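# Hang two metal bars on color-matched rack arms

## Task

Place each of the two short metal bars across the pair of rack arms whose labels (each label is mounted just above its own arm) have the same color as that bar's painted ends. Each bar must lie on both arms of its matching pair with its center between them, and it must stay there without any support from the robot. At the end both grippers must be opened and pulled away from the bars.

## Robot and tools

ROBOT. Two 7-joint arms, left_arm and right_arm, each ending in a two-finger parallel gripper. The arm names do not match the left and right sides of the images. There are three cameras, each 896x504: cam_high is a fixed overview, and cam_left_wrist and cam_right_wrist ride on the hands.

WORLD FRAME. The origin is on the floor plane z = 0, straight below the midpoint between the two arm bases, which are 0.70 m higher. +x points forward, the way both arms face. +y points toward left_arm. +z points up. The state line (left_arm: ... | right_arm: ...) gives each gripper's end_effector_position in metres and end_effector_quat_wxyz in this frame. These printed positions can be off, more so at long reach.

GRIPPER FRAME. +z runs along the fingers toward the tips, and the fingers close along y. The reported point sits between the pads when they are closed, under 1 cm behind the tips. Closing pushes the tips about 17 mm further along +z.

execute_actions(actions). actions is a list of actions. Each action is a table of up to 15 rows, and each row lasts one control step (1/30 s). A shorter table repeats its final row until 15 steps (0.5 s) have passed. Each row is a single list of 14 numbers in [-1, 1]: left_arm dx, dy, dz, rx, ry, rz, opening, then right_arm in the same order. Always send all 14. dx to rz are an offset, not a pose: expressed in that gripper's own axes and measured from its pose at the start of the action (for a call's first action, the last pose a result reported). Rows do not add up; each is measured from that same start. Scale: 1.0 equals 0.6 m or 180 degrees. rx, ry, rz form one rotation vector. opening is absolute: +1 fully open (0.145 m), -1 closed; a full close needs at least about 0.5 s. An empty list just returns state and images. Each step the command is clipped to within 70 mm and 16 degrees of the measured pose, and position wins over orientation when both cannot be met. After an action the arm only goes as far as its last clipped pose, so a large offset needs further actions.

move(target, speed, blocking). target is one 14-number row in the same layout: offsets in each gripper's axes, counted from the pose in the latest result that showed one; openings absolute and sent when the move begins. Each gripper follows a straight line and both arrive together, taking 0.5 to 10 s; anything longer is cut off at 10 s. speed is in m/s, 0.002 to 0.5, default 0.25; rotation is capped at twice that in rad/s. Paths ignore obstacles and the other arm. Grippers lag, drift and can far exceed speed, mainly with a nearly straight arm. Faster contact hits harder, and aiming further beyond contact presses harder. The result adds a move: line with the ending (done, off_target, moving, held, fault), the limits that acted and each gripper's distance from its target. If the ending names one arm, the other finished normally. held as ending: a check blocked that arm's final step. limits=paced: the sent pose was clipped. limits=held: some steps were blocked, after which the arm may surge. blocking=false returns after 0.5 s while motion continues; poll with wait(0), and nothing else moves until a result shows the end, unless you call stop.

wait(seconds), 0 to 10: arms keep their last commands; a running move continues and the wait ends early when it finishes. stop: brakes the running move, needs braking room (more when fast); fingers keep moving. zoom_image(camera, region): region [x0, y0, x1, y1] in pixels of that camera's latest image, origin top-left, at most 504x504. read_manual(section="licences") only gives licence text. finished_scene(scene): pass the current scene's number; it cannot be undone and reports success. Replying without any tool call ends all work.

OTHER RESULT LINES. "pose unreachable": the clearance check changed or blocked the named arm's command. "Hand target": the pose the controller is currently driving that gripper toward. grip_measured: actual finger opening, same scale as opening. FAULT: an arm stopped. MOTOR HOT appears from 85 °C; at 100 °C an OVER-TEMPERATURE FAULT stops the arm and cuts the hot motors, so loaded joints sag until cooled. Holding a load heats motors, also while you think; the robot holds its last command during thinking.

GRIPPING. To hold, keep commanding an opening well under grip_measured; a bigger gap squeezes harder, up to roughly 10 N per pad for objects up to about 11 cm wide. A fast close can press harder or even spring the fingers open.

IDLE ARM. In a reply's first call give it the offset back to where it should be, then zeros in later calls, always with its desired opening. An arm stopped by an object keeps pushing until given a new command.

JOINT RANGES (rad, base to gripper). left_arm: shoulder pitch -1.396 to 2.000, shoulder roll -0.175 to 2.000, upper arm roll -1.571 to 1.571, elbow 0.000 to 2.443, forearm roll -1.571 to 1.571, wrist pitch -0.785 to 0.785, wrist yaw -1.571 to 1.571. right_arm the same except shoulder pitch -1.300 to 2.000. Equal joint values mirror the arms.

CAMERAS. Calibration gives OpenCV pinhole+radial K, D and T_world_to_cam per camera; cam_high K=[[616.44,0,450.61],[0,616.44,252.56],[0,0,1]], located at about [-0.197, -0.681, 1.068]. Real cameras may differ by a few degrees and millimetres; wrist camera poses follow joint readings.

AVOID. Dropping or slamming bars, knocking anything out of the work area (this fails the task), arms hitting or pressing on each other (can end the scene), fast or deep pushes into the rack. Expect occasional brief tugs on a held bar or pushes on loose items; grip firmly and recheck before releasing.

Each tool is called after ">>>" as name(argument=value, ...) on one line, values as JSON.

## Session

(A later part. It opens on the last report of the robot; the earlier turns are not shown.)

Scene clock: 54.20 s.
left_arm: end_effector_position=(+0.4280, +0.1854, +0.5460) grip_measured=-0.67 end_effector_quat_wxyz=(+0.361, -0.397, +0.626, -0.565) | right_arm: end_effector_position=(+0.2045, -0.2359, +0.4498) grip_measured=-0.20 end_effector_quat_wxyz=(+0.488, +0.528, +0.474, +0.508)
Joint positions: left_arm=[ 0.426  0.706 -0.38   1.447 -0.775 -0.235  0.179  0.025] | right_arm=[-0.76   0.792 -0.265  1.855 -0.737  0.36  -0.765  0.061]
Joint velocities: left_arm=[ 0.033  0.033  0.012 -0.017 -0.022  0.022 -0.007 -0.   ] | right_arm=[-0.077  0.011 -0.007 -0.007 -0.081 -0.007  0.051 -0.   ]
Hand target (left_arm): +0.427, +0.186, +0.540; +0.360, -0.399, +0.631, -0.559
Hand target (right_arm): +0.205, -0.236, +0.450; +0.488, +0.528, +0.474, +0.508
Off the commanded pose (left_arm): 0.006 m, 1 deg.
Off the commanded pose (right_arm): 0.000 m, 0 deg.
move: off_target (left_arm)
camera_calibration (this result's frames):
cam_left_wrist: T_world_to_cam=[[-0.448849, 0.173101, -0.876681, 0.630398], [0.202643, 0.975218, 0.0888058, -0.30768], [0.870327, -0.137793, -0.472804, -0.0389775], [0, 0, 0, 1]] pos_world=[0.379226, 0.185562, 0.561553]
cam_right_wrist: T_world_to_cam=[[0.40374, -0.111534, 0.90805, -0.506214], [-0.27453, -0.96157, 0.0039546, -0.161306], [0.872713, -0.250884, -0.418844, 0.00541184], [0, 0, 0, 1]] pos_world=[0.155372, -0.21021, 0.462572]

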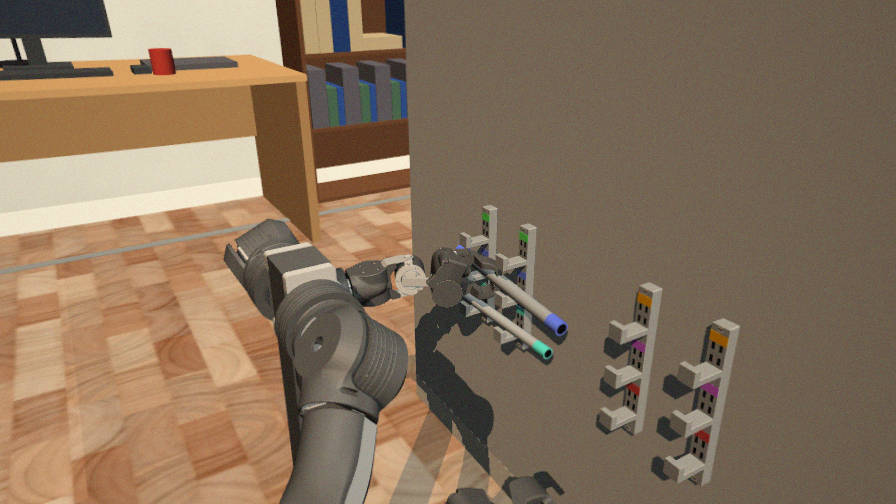

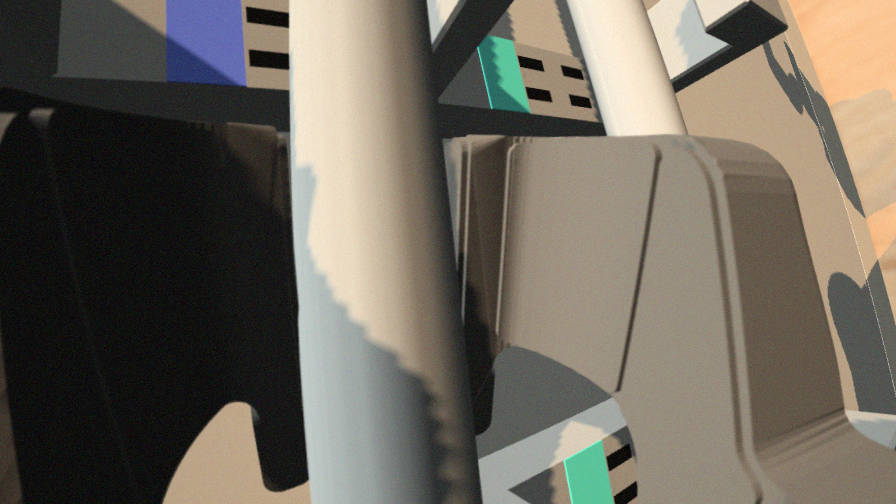

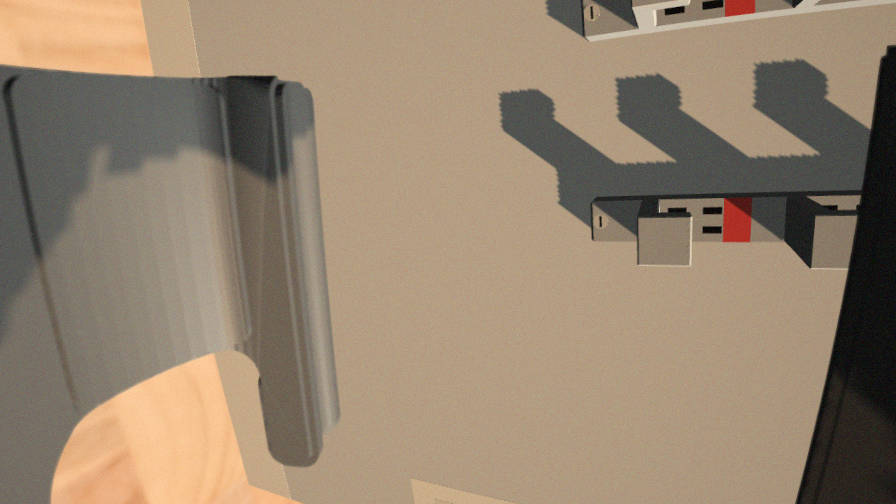

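>>> execute_actions(actions=[[[0,0.004,0,0,0,0,-0.72,0,0,0,0,0,0,-0.2],[0,0.004,0,0,0,0,-0.68,0,0,0,0,0,0,-0.2],[0,0.004,0,0,0,0,-0.65,0,0,0,0,0,0,-0.2],[0,0.004,0,0,0,0,-0.62,0,0,0,0,0,0,-0.2],[0,0.004,0,0,0,0,-0.59,0,0,0,0,0,0,-0.2],[0,0.004,0,0,0,0,-0.56,0,0,0,0,0,0,-0.2],[0,0.004,0,0,0,0,-0.53,0,0,0,0,0,0,-0.2],[0,0.004,0,0,0,0,-0.5,0,0,0,0,0,0,-0.2]]])

>>> zoom_image(camera="cam_high", region=[380,180,620,380])

Scene clock: 56.57 s.
left_arm: end_effector_position=(+0.4278, +0.1855, +0.5453) grip_measured=-0.50 end_effector_quat_wxyz=(+0.361, -0.396, +0.626, -0.566) | right_arm: end_effector_position=(+0.2045, -0.2359, +0.4498) grip_measured=-0.20 end_effector_quat_wxyz=(+0.488, +0.528, +0.474, +0.508)
Joint positions: left_arm=[ 0.424  0.705 -0.38   1.445 -0.777 -0.238  0.174  0.038] | right_arm=[-0.76   0.792 -0.265  1.855 -0.737  0.36  -0.765  0.061]
Joint velocities: left_arm=[ 0.011 -0.055 -0.012  0.007 -0.007  0.007  0.007 -0.   ] | right_arm=[-0.077 -0.011  0.007  0.002  0.081 -0.11   0.051 -0.   ]
Hand target (left_arm): +0.428, +0.186, +0.544; +0.361, -0.397, +0.626, -0.565
Hand target (right_arm): +0.205, -0.236, +0.450; +0.488, +0.528, +0.474, +0.508
Off the commanded pose (left_arm): 0.002 m, 0 deg.
Off the commanded pose (right_arm): 0.000 m, 0 deg.
camera_calibration (this result's frames):
cam_left_wrist: T_world_to_cam=[[-0.447096, 0.173163, -0.877565, 0.629465], [0.203296, 0.975079, 0.0888311, -0.307879], [0.871077, -0.138689, -0.471158, -0.0401991], [0, 0, 0, 1]] pos_world=[0.379038, 0.185631, 0.560805]
cam_right_wrist: T_world_to_cam=[[0.40374, -0.111534, 0.90805, -0.506214], [-0.27453, -0.96157, 0.0039546, -0.161306], [0.872713, -0.250884, -0.418844, 0.00541184], [0, 0, 0, 1]] pos_world=[0.155372, -0.21021, 0.462572]

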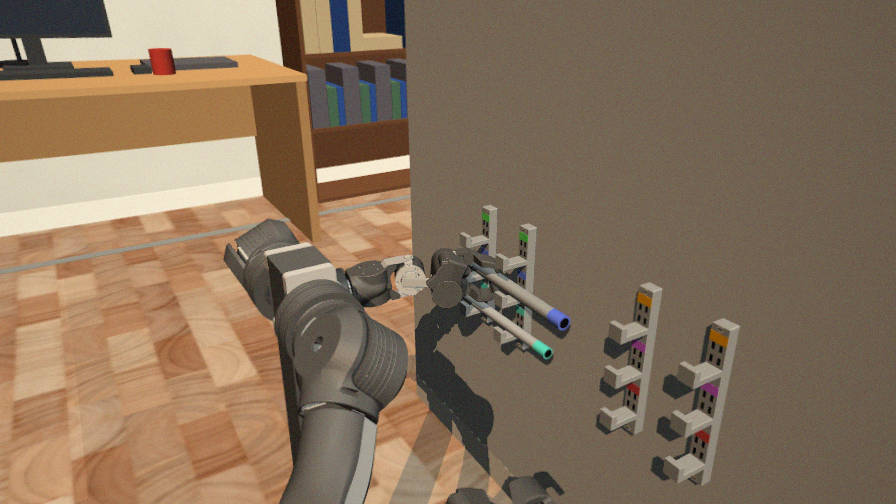

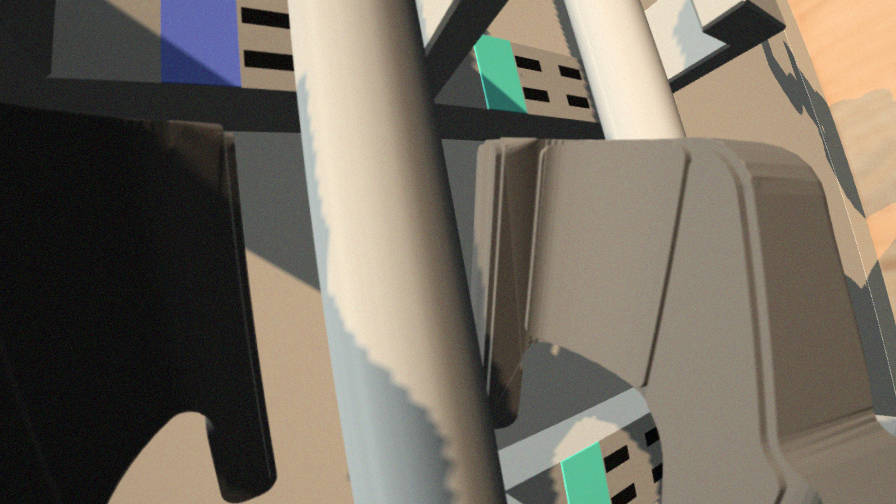

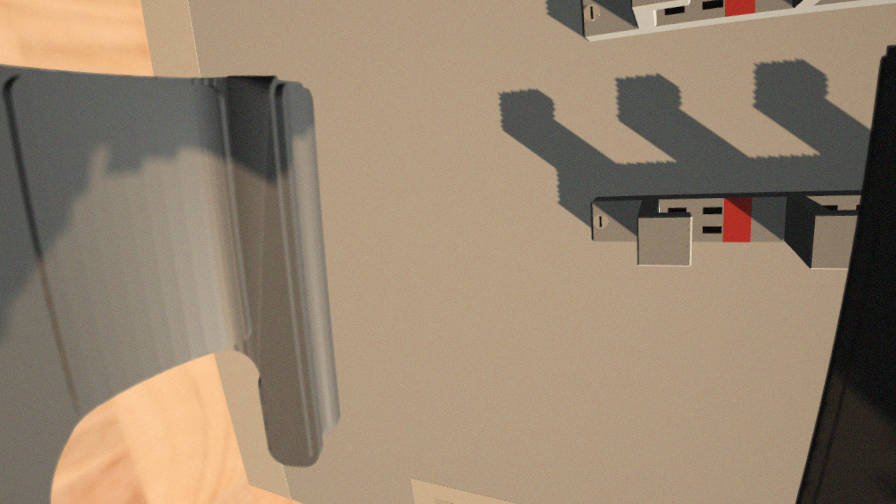

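Region (380, 180, 620, 380) of cam_high's 896x504 image, scaled by 2.100, with more detail than that image has.

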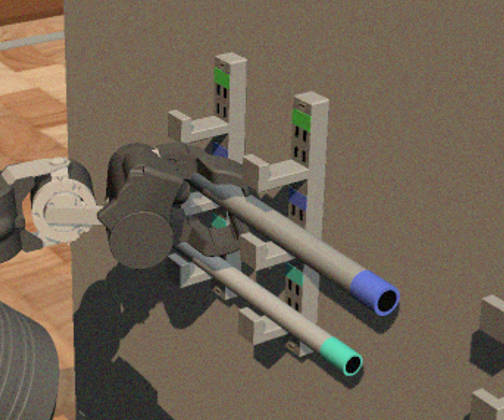

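>>> move(target=[0.033,0.01,0.015,0,0,0,-0.5,0,0,0,0,0,0,-0.2], speed=0.03)

>>> execute_actions(actions=[[[0,0,0,0,0,0,-0.53,0,0,0,0,0,0,-0.2],[0,0,0,0,0,0,-0.56,0,0,0,0,0,0,-0.2],[0,0,0,0,0,0,-0.59,0,0,0,0,0,0,-0.2],[0,0,0,0,0,0,-0.62,0,0,0,0,0,0,-0.2],[0,0,0,0,0,0,-0.64,0,0,0,0,0,0,-0.2],[0,0,0,0,0,0,-0.66,0,0,0,0,0,0,-0.2],[0,0,0,0,0,0,-0.68,0,0,0,0,0,0,-0.2],[0,0,0,0,0,0,-0.7,0,0,0,0,0,0,-0.2],[0,0,0,0,0,0,-0.75,0,0,0,0,0,0,-0.2],[0,0,0,0,0,0,-0.8,0,0,0,0,0,0,-0.2],[0,0,0,0,0,0,-0.9,0,0,0,0,0,0,-0.2],[0,0,0,0,0,0,-1,0,0,0,0,0,0,-0.2]]])

>>> move(target=[-0.033,-0.012,-0.017,0,0,0,-1,0,0,0,0,0,0,-0.2], speed=0.03)

>>> zoom_image(camera="cam_high", region=[380,180,620,380])

Scene clock: 58.57 s.
left_arm: end_effector_position=(+0.4279, +0.1651, +0.5405) grip_measured=-0.50 end_effector_quat_wxyz=(+0.363, -0.395, +0.624, -0.568) | right_arm: end_effector_position=(+0.2045, -0.2359, +0.4498) grip_measured=-0.20 end_effector_quat_wxyz=(+0.488, +0.528, +0.474, +0.508)
Joint positions: left_arm=[ 0.419  0.646 -0.401  1.466 -0.827 -0.187  0.174  0.038] | right_arm=[-0.76   0.792 -0.265  1.855 -0.737  0.36  -0.765  0.061]
Joint velocities: left_arm=[ 0.055  0.077 -0.002 -0.007  0.037  0.051  0.066 -0.   ] | right_arm=[ 0.033  0.033  0.007 -0.012  0.022  0.051  0.037  0.   ]
Hand target (left_arm): +0.427, +0.164, +0.539; +0.361, -0.396, +0.626, -0.566
Hand target (right_arm): +0.205, -0.236, +0.450; +0.488, +0.528, +0.474, +0.508
Off the commanded pose (left_arm): 0.003 m, 0 deg.
Off the commanded pose (right_arm): 0.000 m, 0 deg.
move: done
camera_calibration (this result's frames):
cam_left_wrist: T_world_to_cam=[[-0.441385, 0.169594, -0.881145, 0.628932], [0.202003, 0.975551, 0.0865765, -0.285937], [0.874285, -0.13978, -0.464852, -0.049933], [0, 0, 0, 1]] pos_world=[0.379017, 0.165303, 0.555724]
cam_right_wrist: T_world_to_cam=[[0.40374, -0.111534, 0.90805, -0.506214], [-0.27453, -0.96157, 0.0039546, -0.161306], [0.872713, -0.250884, -0.418844, 0.00541184], [0, 0, 0, 1]] pos_world=[0.155372, -0.21021, 0.462572]

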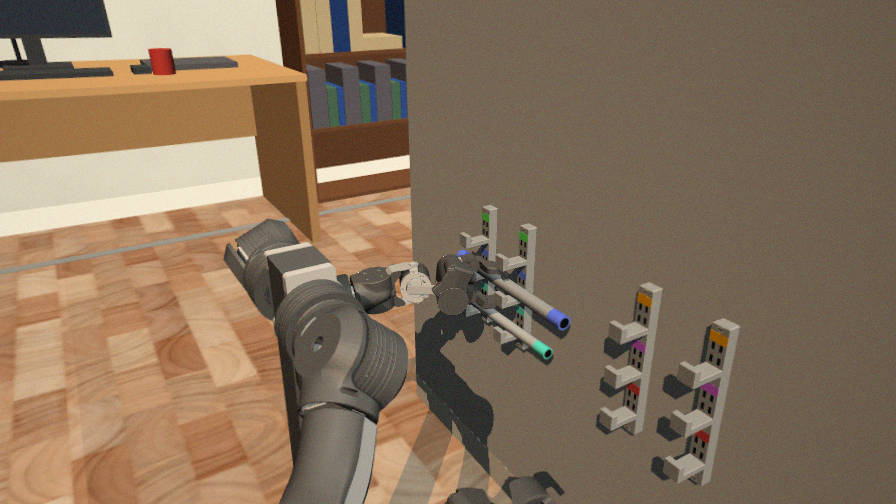

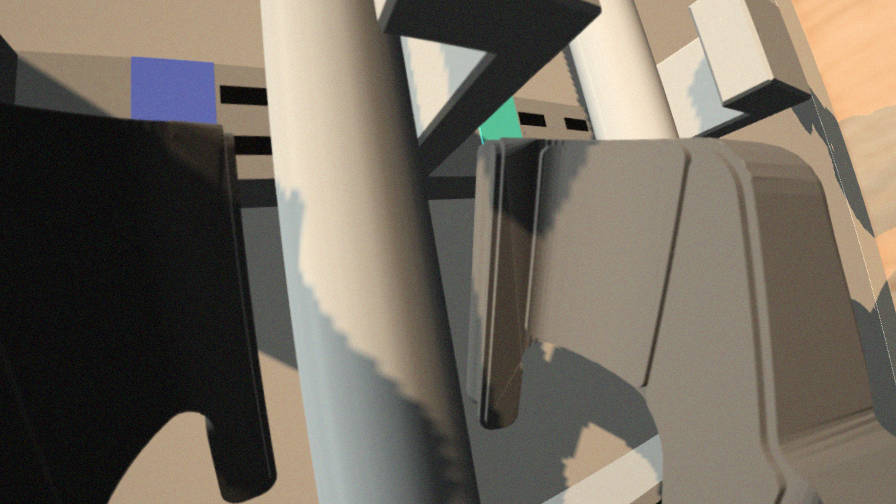

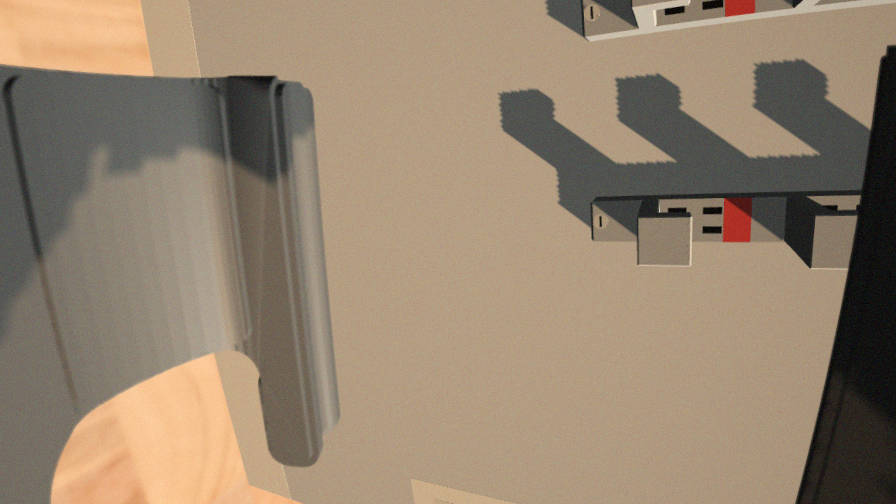

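Scene clock: 59.07 s.
left_arm: end_effector_position=(+0.4279, +0.1651, +0.5408) grip_measured=-0.67 end_effector_quat_wxyz=(+0.363, -0.395, +0.623, -0.569) | right_arm: end_effector_position=(+0.2045, -0.2359, +0.4498) grip_measured=-0.20 end_effector_quat_wxyz=(+0.488, +0.528, +0.474, +0.508)
Joint positions: left_arm=[ 0.419  0.646 -0.401  1.466 -0.826 -0.187  0.173  0.025] | right_arm=[-0.76   0.792 -0.265  1.855 -0.737  0.36  -0.765  0.061]
Joint velocities: left_arm=[-0.077  0.055  0.027 -0.007 -0.095 -0.095  0.051  0.   ] | right_arm=[-0.033  0.011 -0.027 -0.002  0.051  0.007 -0.051 -0.   ]
Hand target (left_arm): +0.428, +0.165, +0.540; +0.363, -0.396, +0.624, -0.568
Hand target (right_arm): +0.205, -0.236, +0.450; +0.488, +0.528, +0.474, +0.508
Off the commanded pose (left_arm): 0.000 m, 0 deg.
Off the commanded pose (right_arm): 0.000 m, 0 deg.
camera_calibration (this result's frames):
cam_left_wrist: T_world_to_cam=[[-0.440704, 0.168235, -0.881747, 0.629391], [0.202033, 0.975668, 0.0851774, -0.285196], [0.874622, -0.140604, -0.463969, -0.0503256], [0, 0, 0, 1]] pos_world=[0.37901, 0.165294, 0.555906]
cam_right_wrist: T_world_to_cam=[[0.40374, -0.111534, 0.90805, -0.506214], [-0.27453, -0.96157, 0.0039546, -0.161306], [0.872713, -0.250884, -0.418844, 0.00541184], [0, 0, 0, 1]] pos_world=[0.155372, -0.21021, 0.462572]

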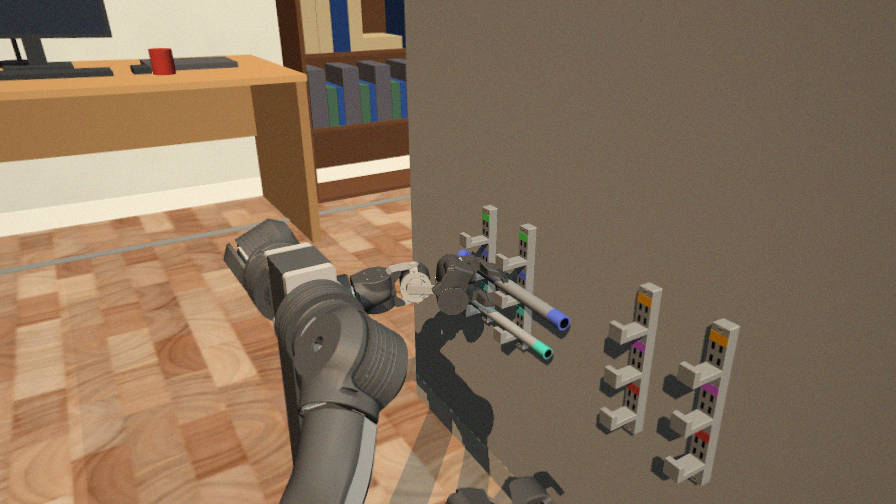

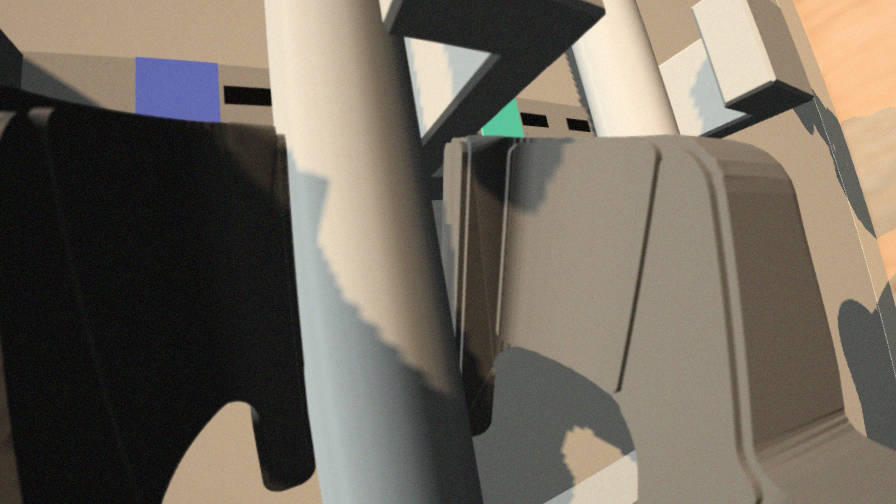

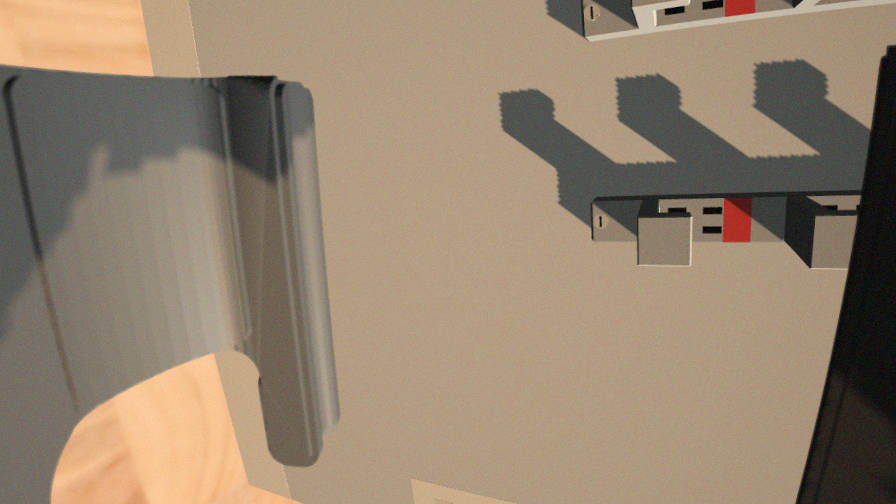

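Scene clock: 60.07 s.
left_arm: end_effector_position=(+0.4262, +0.1857, +0.5436) grip_measured=-0.67 end_effector_quat_wxyz=(+0.360, -0.397, +0.628, -0.564) | right_arm: end_effector_position=(+0.2045, -0.2359, +0.4498) grip_measured=-0.20 end_effector_quat_wxyz=(+0.488, +0.528, +0.474, +0.508)
Joint positions: left_arm=[ 0.419  0.713 -0.385  1.451 -0.771 -0.234  0.175  0.025] | right_arm=[-0.76   0.792 -0.265  1.855 -0.737  0.36  -0.765  0.061]
Joint velocities: left_arm=[ 0.033 -0.077  0.002 -0.007  0.037  0.051 -0.022 -0.   ] | right_arm=[ 0.055  0.011 -0.007  0.007 -0.051 -0.066 -0.051  0.   ]
Hand target (left_arm): +0.427, +0.187, +0.549; +0.363, -0.396, +0.623, -0.569
Hand target (right_arm): +0.205, -0.236, +0.450; +0.488, +0.528, +0.474, +0.508
Off the commanded pose (left_arm): 0.006 m, 1 deg.
Off the commanded pose (right_arm): 0.000 m, 0 deg.
move: off_target (left_arm)
camera_calibration (this result's frames):
cam_left_wrist: T_world_to_cam=[[-0.452383, 0.176288, -0.874226, 0.627096], [0.204732, 0.974617, 0.0905898, -0.309162], [0.868006, -0.138, -0.476992, -0.0352097], [0, 0, 0, 1]] pos_world=[0.377545, 0.185906, 0.559436]
cam_right_wrist: T_world_to_cam=[[0.40374, -0.111534, 0.90805, -0.506214], [-0.27453, -0.96157, 0.0039546, -0.161306], [0.872713, -0.250884, -0.418844, 0.00541184], [0, 0, 0, 1]] pos_world=[0.155372, -0.21021, 0.462572]

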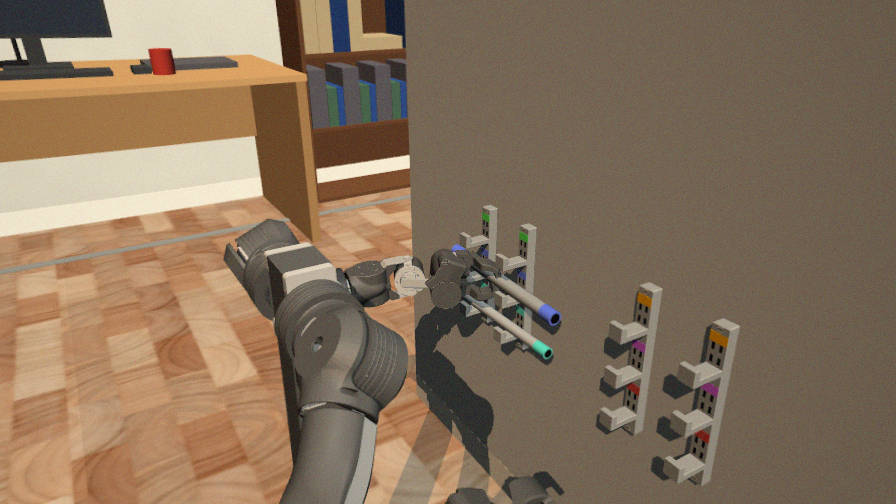

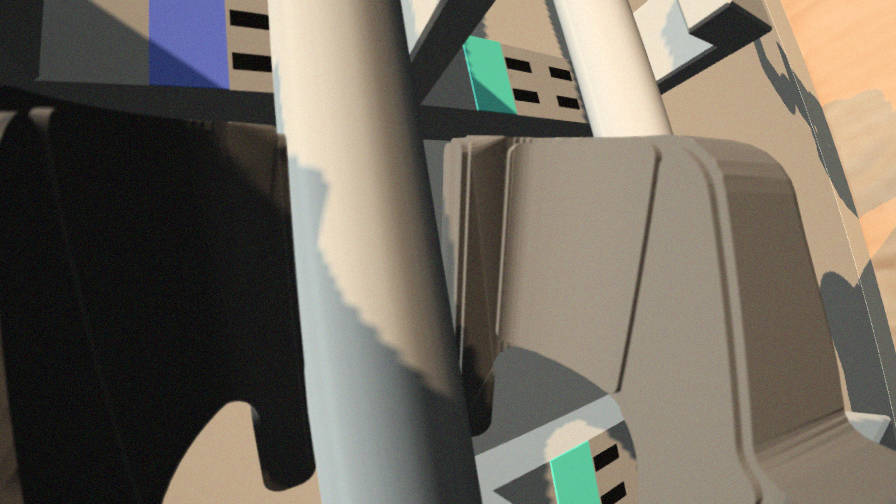

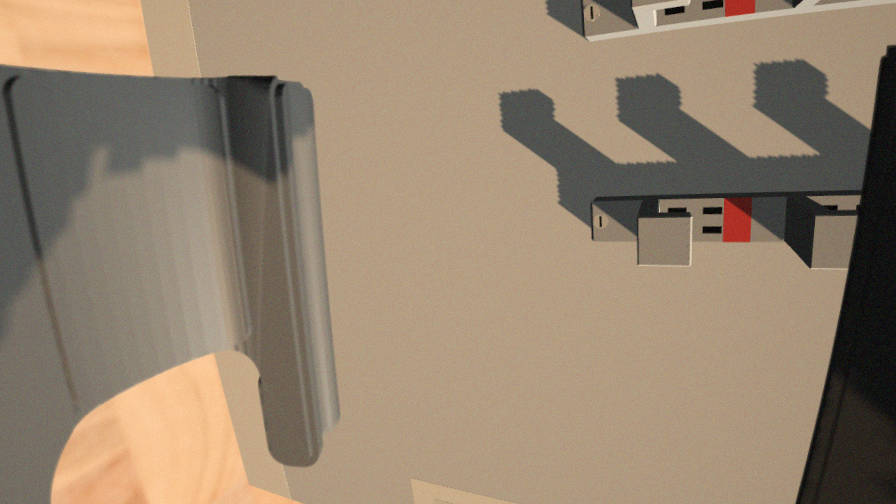

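Region (380, 180, 620, 380) of cam_high's 896x504 image, scaled by 2.100, with more detail than that image has.

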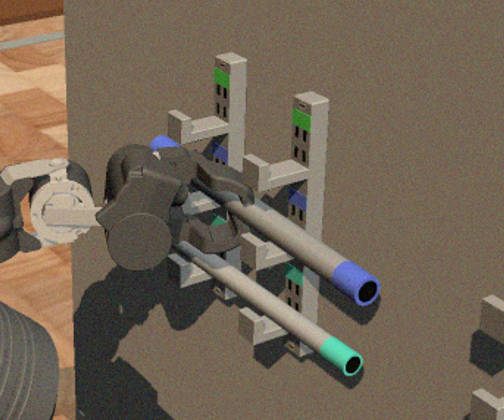

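Shifted well. Release and retract.

>>> execute_actions(actions=[[[0,0.003,0,0,0,0,-0.74,0,0,0,0,0,0,-0.2],[0,0.004,0,0,0,0,-0.7,0,0,0,0,0,0,-0.2],[0,0.005,0,0,0,0,-0.67,0,0,0,0,0,0,-0.2],[0,0.006,0,0,0,0,-0.64,0,0,0,0,0,0,-0.2],[0,0.007,0,0,0,0,-0.61,0,0,0,0,0,0,-0.2],[0,0.008,0,0,0,0,-0.58,0,0,0,0,0,0,-0.2],[0,0.009,0,0,0,0,-0.55,0,0,0,0,0,0,-0.2],[0,0.01,0,0,0,0,-0.52,0,0,0,0,0,0,-0.2],[0,0.01,0,0,0,0,-0.5,0,0,0,0,0,0,-0.2]]])

>>> move(target=[0.077,0,-0.166,0,0,0,-0.5,0,0,0,0,0,0,-0.2], speed=0.08)

>>> zoom_image(camera="cam_high", region=[380,180,620,380])

Scene clock: 61.47 s.
left_arm: end_effector_position=(+0.4260, +0.1863, +0.5397) grip_measured=-0.50 end_effector_quat_wxyz=(+0.361, -0.397, +0.628, -0.564) | right_arm: end_effector_position=(+0.2045, -0.2359, +0.4498) grip_measured=-0.20 end_effector_quat_wxyz=(+0.488, +0.528, +0.474, +0.508)
Joint positions: left_arm=[ 0.412  0.708 -0.385  1.439 -0.782 -0.24   0.159  0.038] | right_arm=[-0.76   0.792 -0.265  1.855 -0.737  0.36  -0.765  0.061]
Joint velocities: left_arm=[-0.077 -0.033 -0.002 -0.002 -0.037 -0.022 -0.007 -0.   ] | right_arm=[-0.121  0.077 -0.017  0.002 -0.081  0.081  0.007 -0.   ]
Hand target (left_arm): +0.426, +0.186, +0.538; +0.360, -0.397, +0.628, -0.564
Hand target (right_arm): +0.205, -0.236, +0.450; +0.488, +0.528, +0.474, +0.508
Off the commanded pose (left_arm): 0.002 m, 0 deg.
Off the commanded pose (right_arm): 0.000 m, 0 deg.
camera_calibration (this result's frames):
cam_left_wrist: T_world_to_cam=[[-0.451194, 0.176265, -0.874845, 0.623288], [0.203826, 0.974743, 0.0912715, -0.309284], [0.868837, -0.137135, -0.475726, -0.0380416], [0, 0, 0, 1]] pos_world=[0.377316, 0.186392, 0.555412]
cam_right_wrist: T_world_to_cam=[[0.40374, -0.111534, 0.90805, -0.506214], [-0.27453, -0.96157, 0.0039546, -0.161306], [0.872713, -0.250884, -0.418844, 0.00541184], [0, 0, 0, 1]] pos_world=[0.155372, -0.21021, 0.462572]

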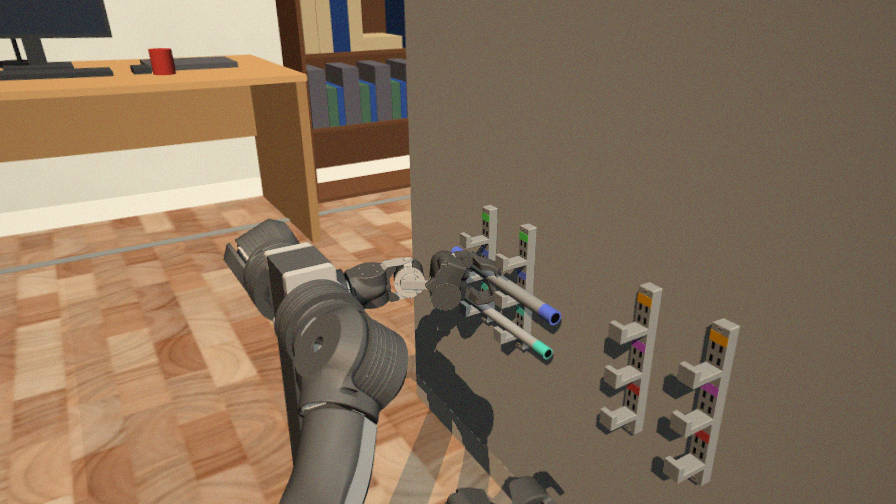

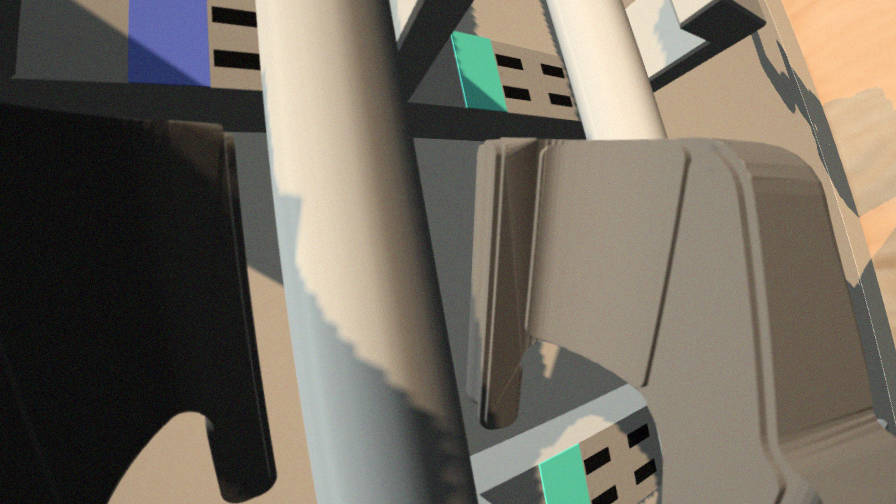

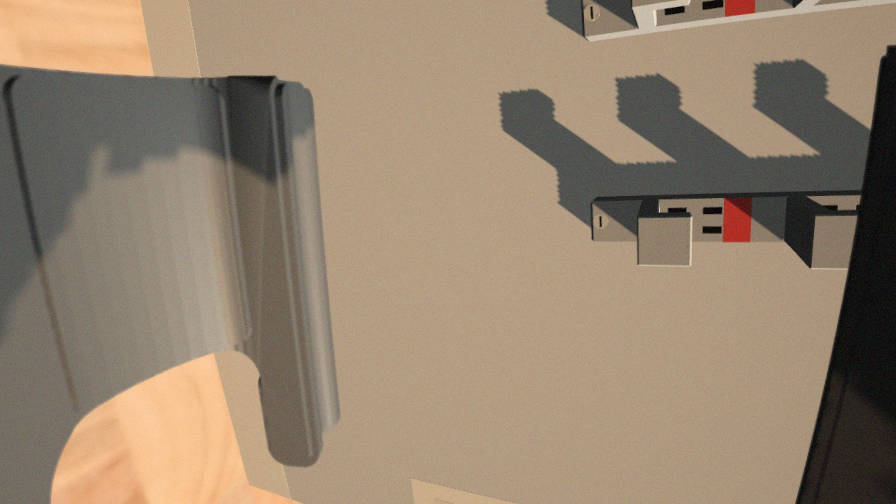

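Scene clock: 63.10 s.
left_arm: end_effector_position=(+0.3157, +0.1850, +0.5458) grip_measured=-0.50 end_effector_quat_wxyz=(+0.354, -0.401, +0.629, -0.564) | right_arm: end_effector_position=(+0.2045, -0.2359, +0.4498) grip_measured=-0.20 end_effector_quat_wxyz=(+0.488, +0.528, +0.474, +0.508)
Joint positions: left_arm=[-0.259  0.883 -0.016  1.993 -0.727 -0.109  0.121  0.038] | right_arm=[-0.76   0.792 -0.265  1.855 -0.737  0.36  -0.765  0.061]
Joint velocities: left_arm=[-0.077 -0.077 -0.002 -0.002  0.051 -0.139  0.022  0.   ] | right_arm=[-0.121 -0.011 -0.012 -0.002 -0.154 -0.007 -0.022 -0.   ]
Hand target (left_arm): +0.316, +0.186, +0.548; +0.358, -0.399, +0.626, -0.566
Hand target (right_arm): +0.205, -0.236, +0.450; +0.488, +0.528, +0.474, +0.508
Off the commanded pose (left_arm): 0.004 m, 1 deg.
Off the commanded pose (right_arm): 0.000 m, 0 deg.
move: off_target (left_arm)
camera_calibration (this result's frames):
cam_left_wrist: T_world_to_cam=[[-0.462661, 0.172041, -0.869682, 0.580674], [0.207255, 0.974795, 0.0825776, -0.282441], [0.861969, -0.142041, -0.486656, 0.0695823], [0, 0, 0, 1]] pos_world=[0.267215, 0.185306, 0.562188]
cam_right_wrist: T_world_to_cam=[[0.40374, -0.111534, 0.90805, -0.506214], [-0.27453, -0.96157, 0.0039546, -0.161306], [0.872713, -0.250884, -0.418844, 0.00541184], [0, 0, 0, 1]] pos_world=[0.155372, -0.21021, 0.462572]

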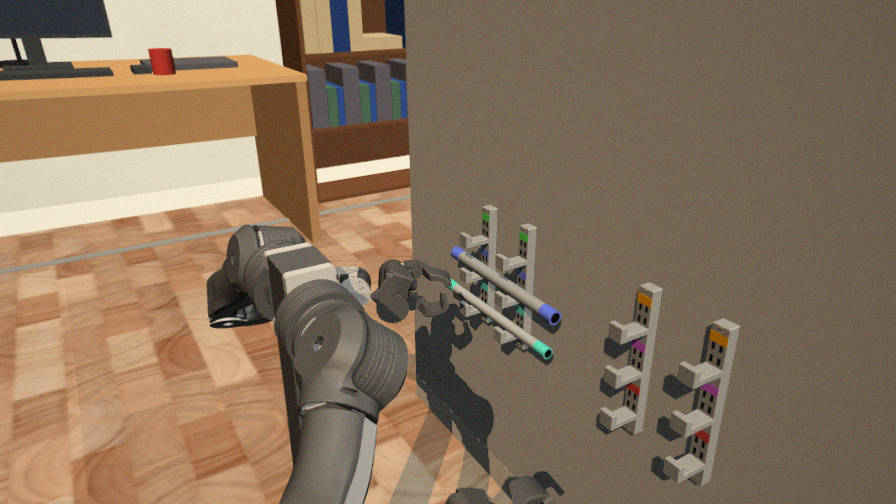

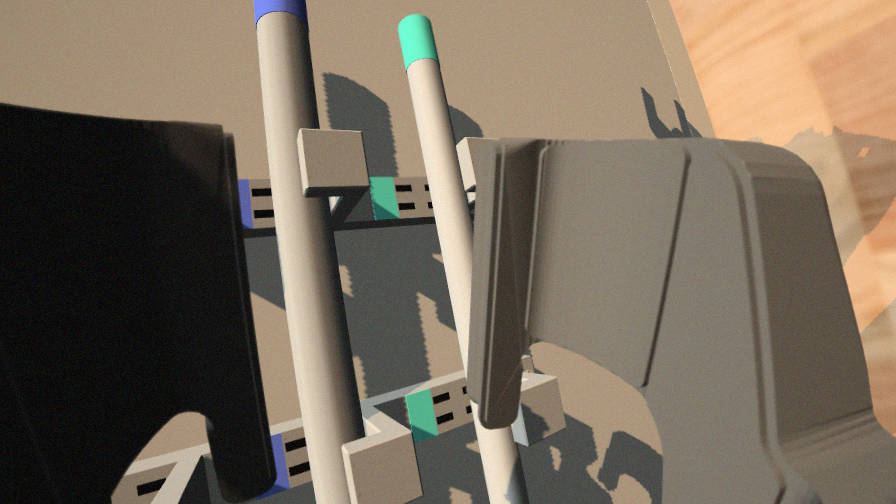

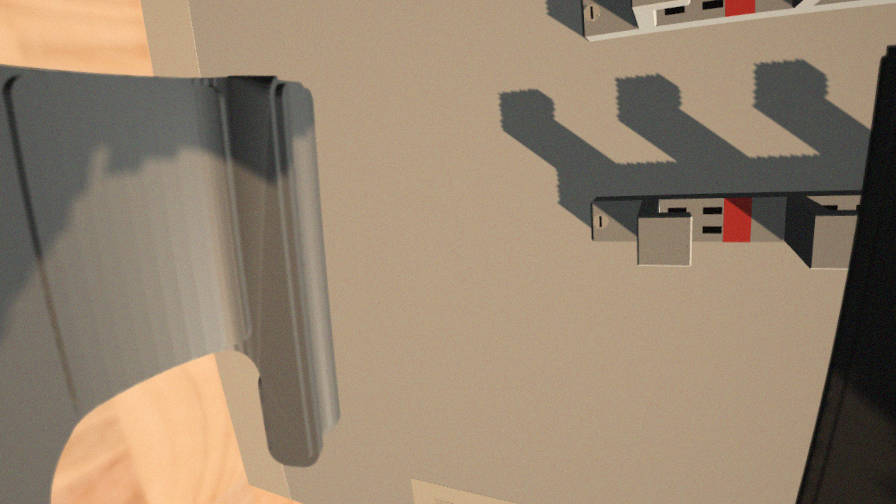

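Region (380, 180, 620, 380) of cam_high's 896x504 image, scaled by 2.100, with more detail than that image has.

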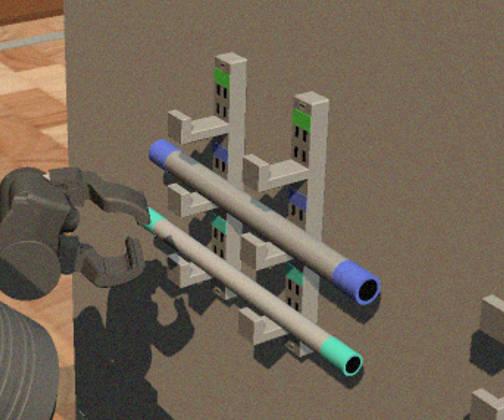

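>>> finished_scene(scene=2)

The scene is finished: the task was done.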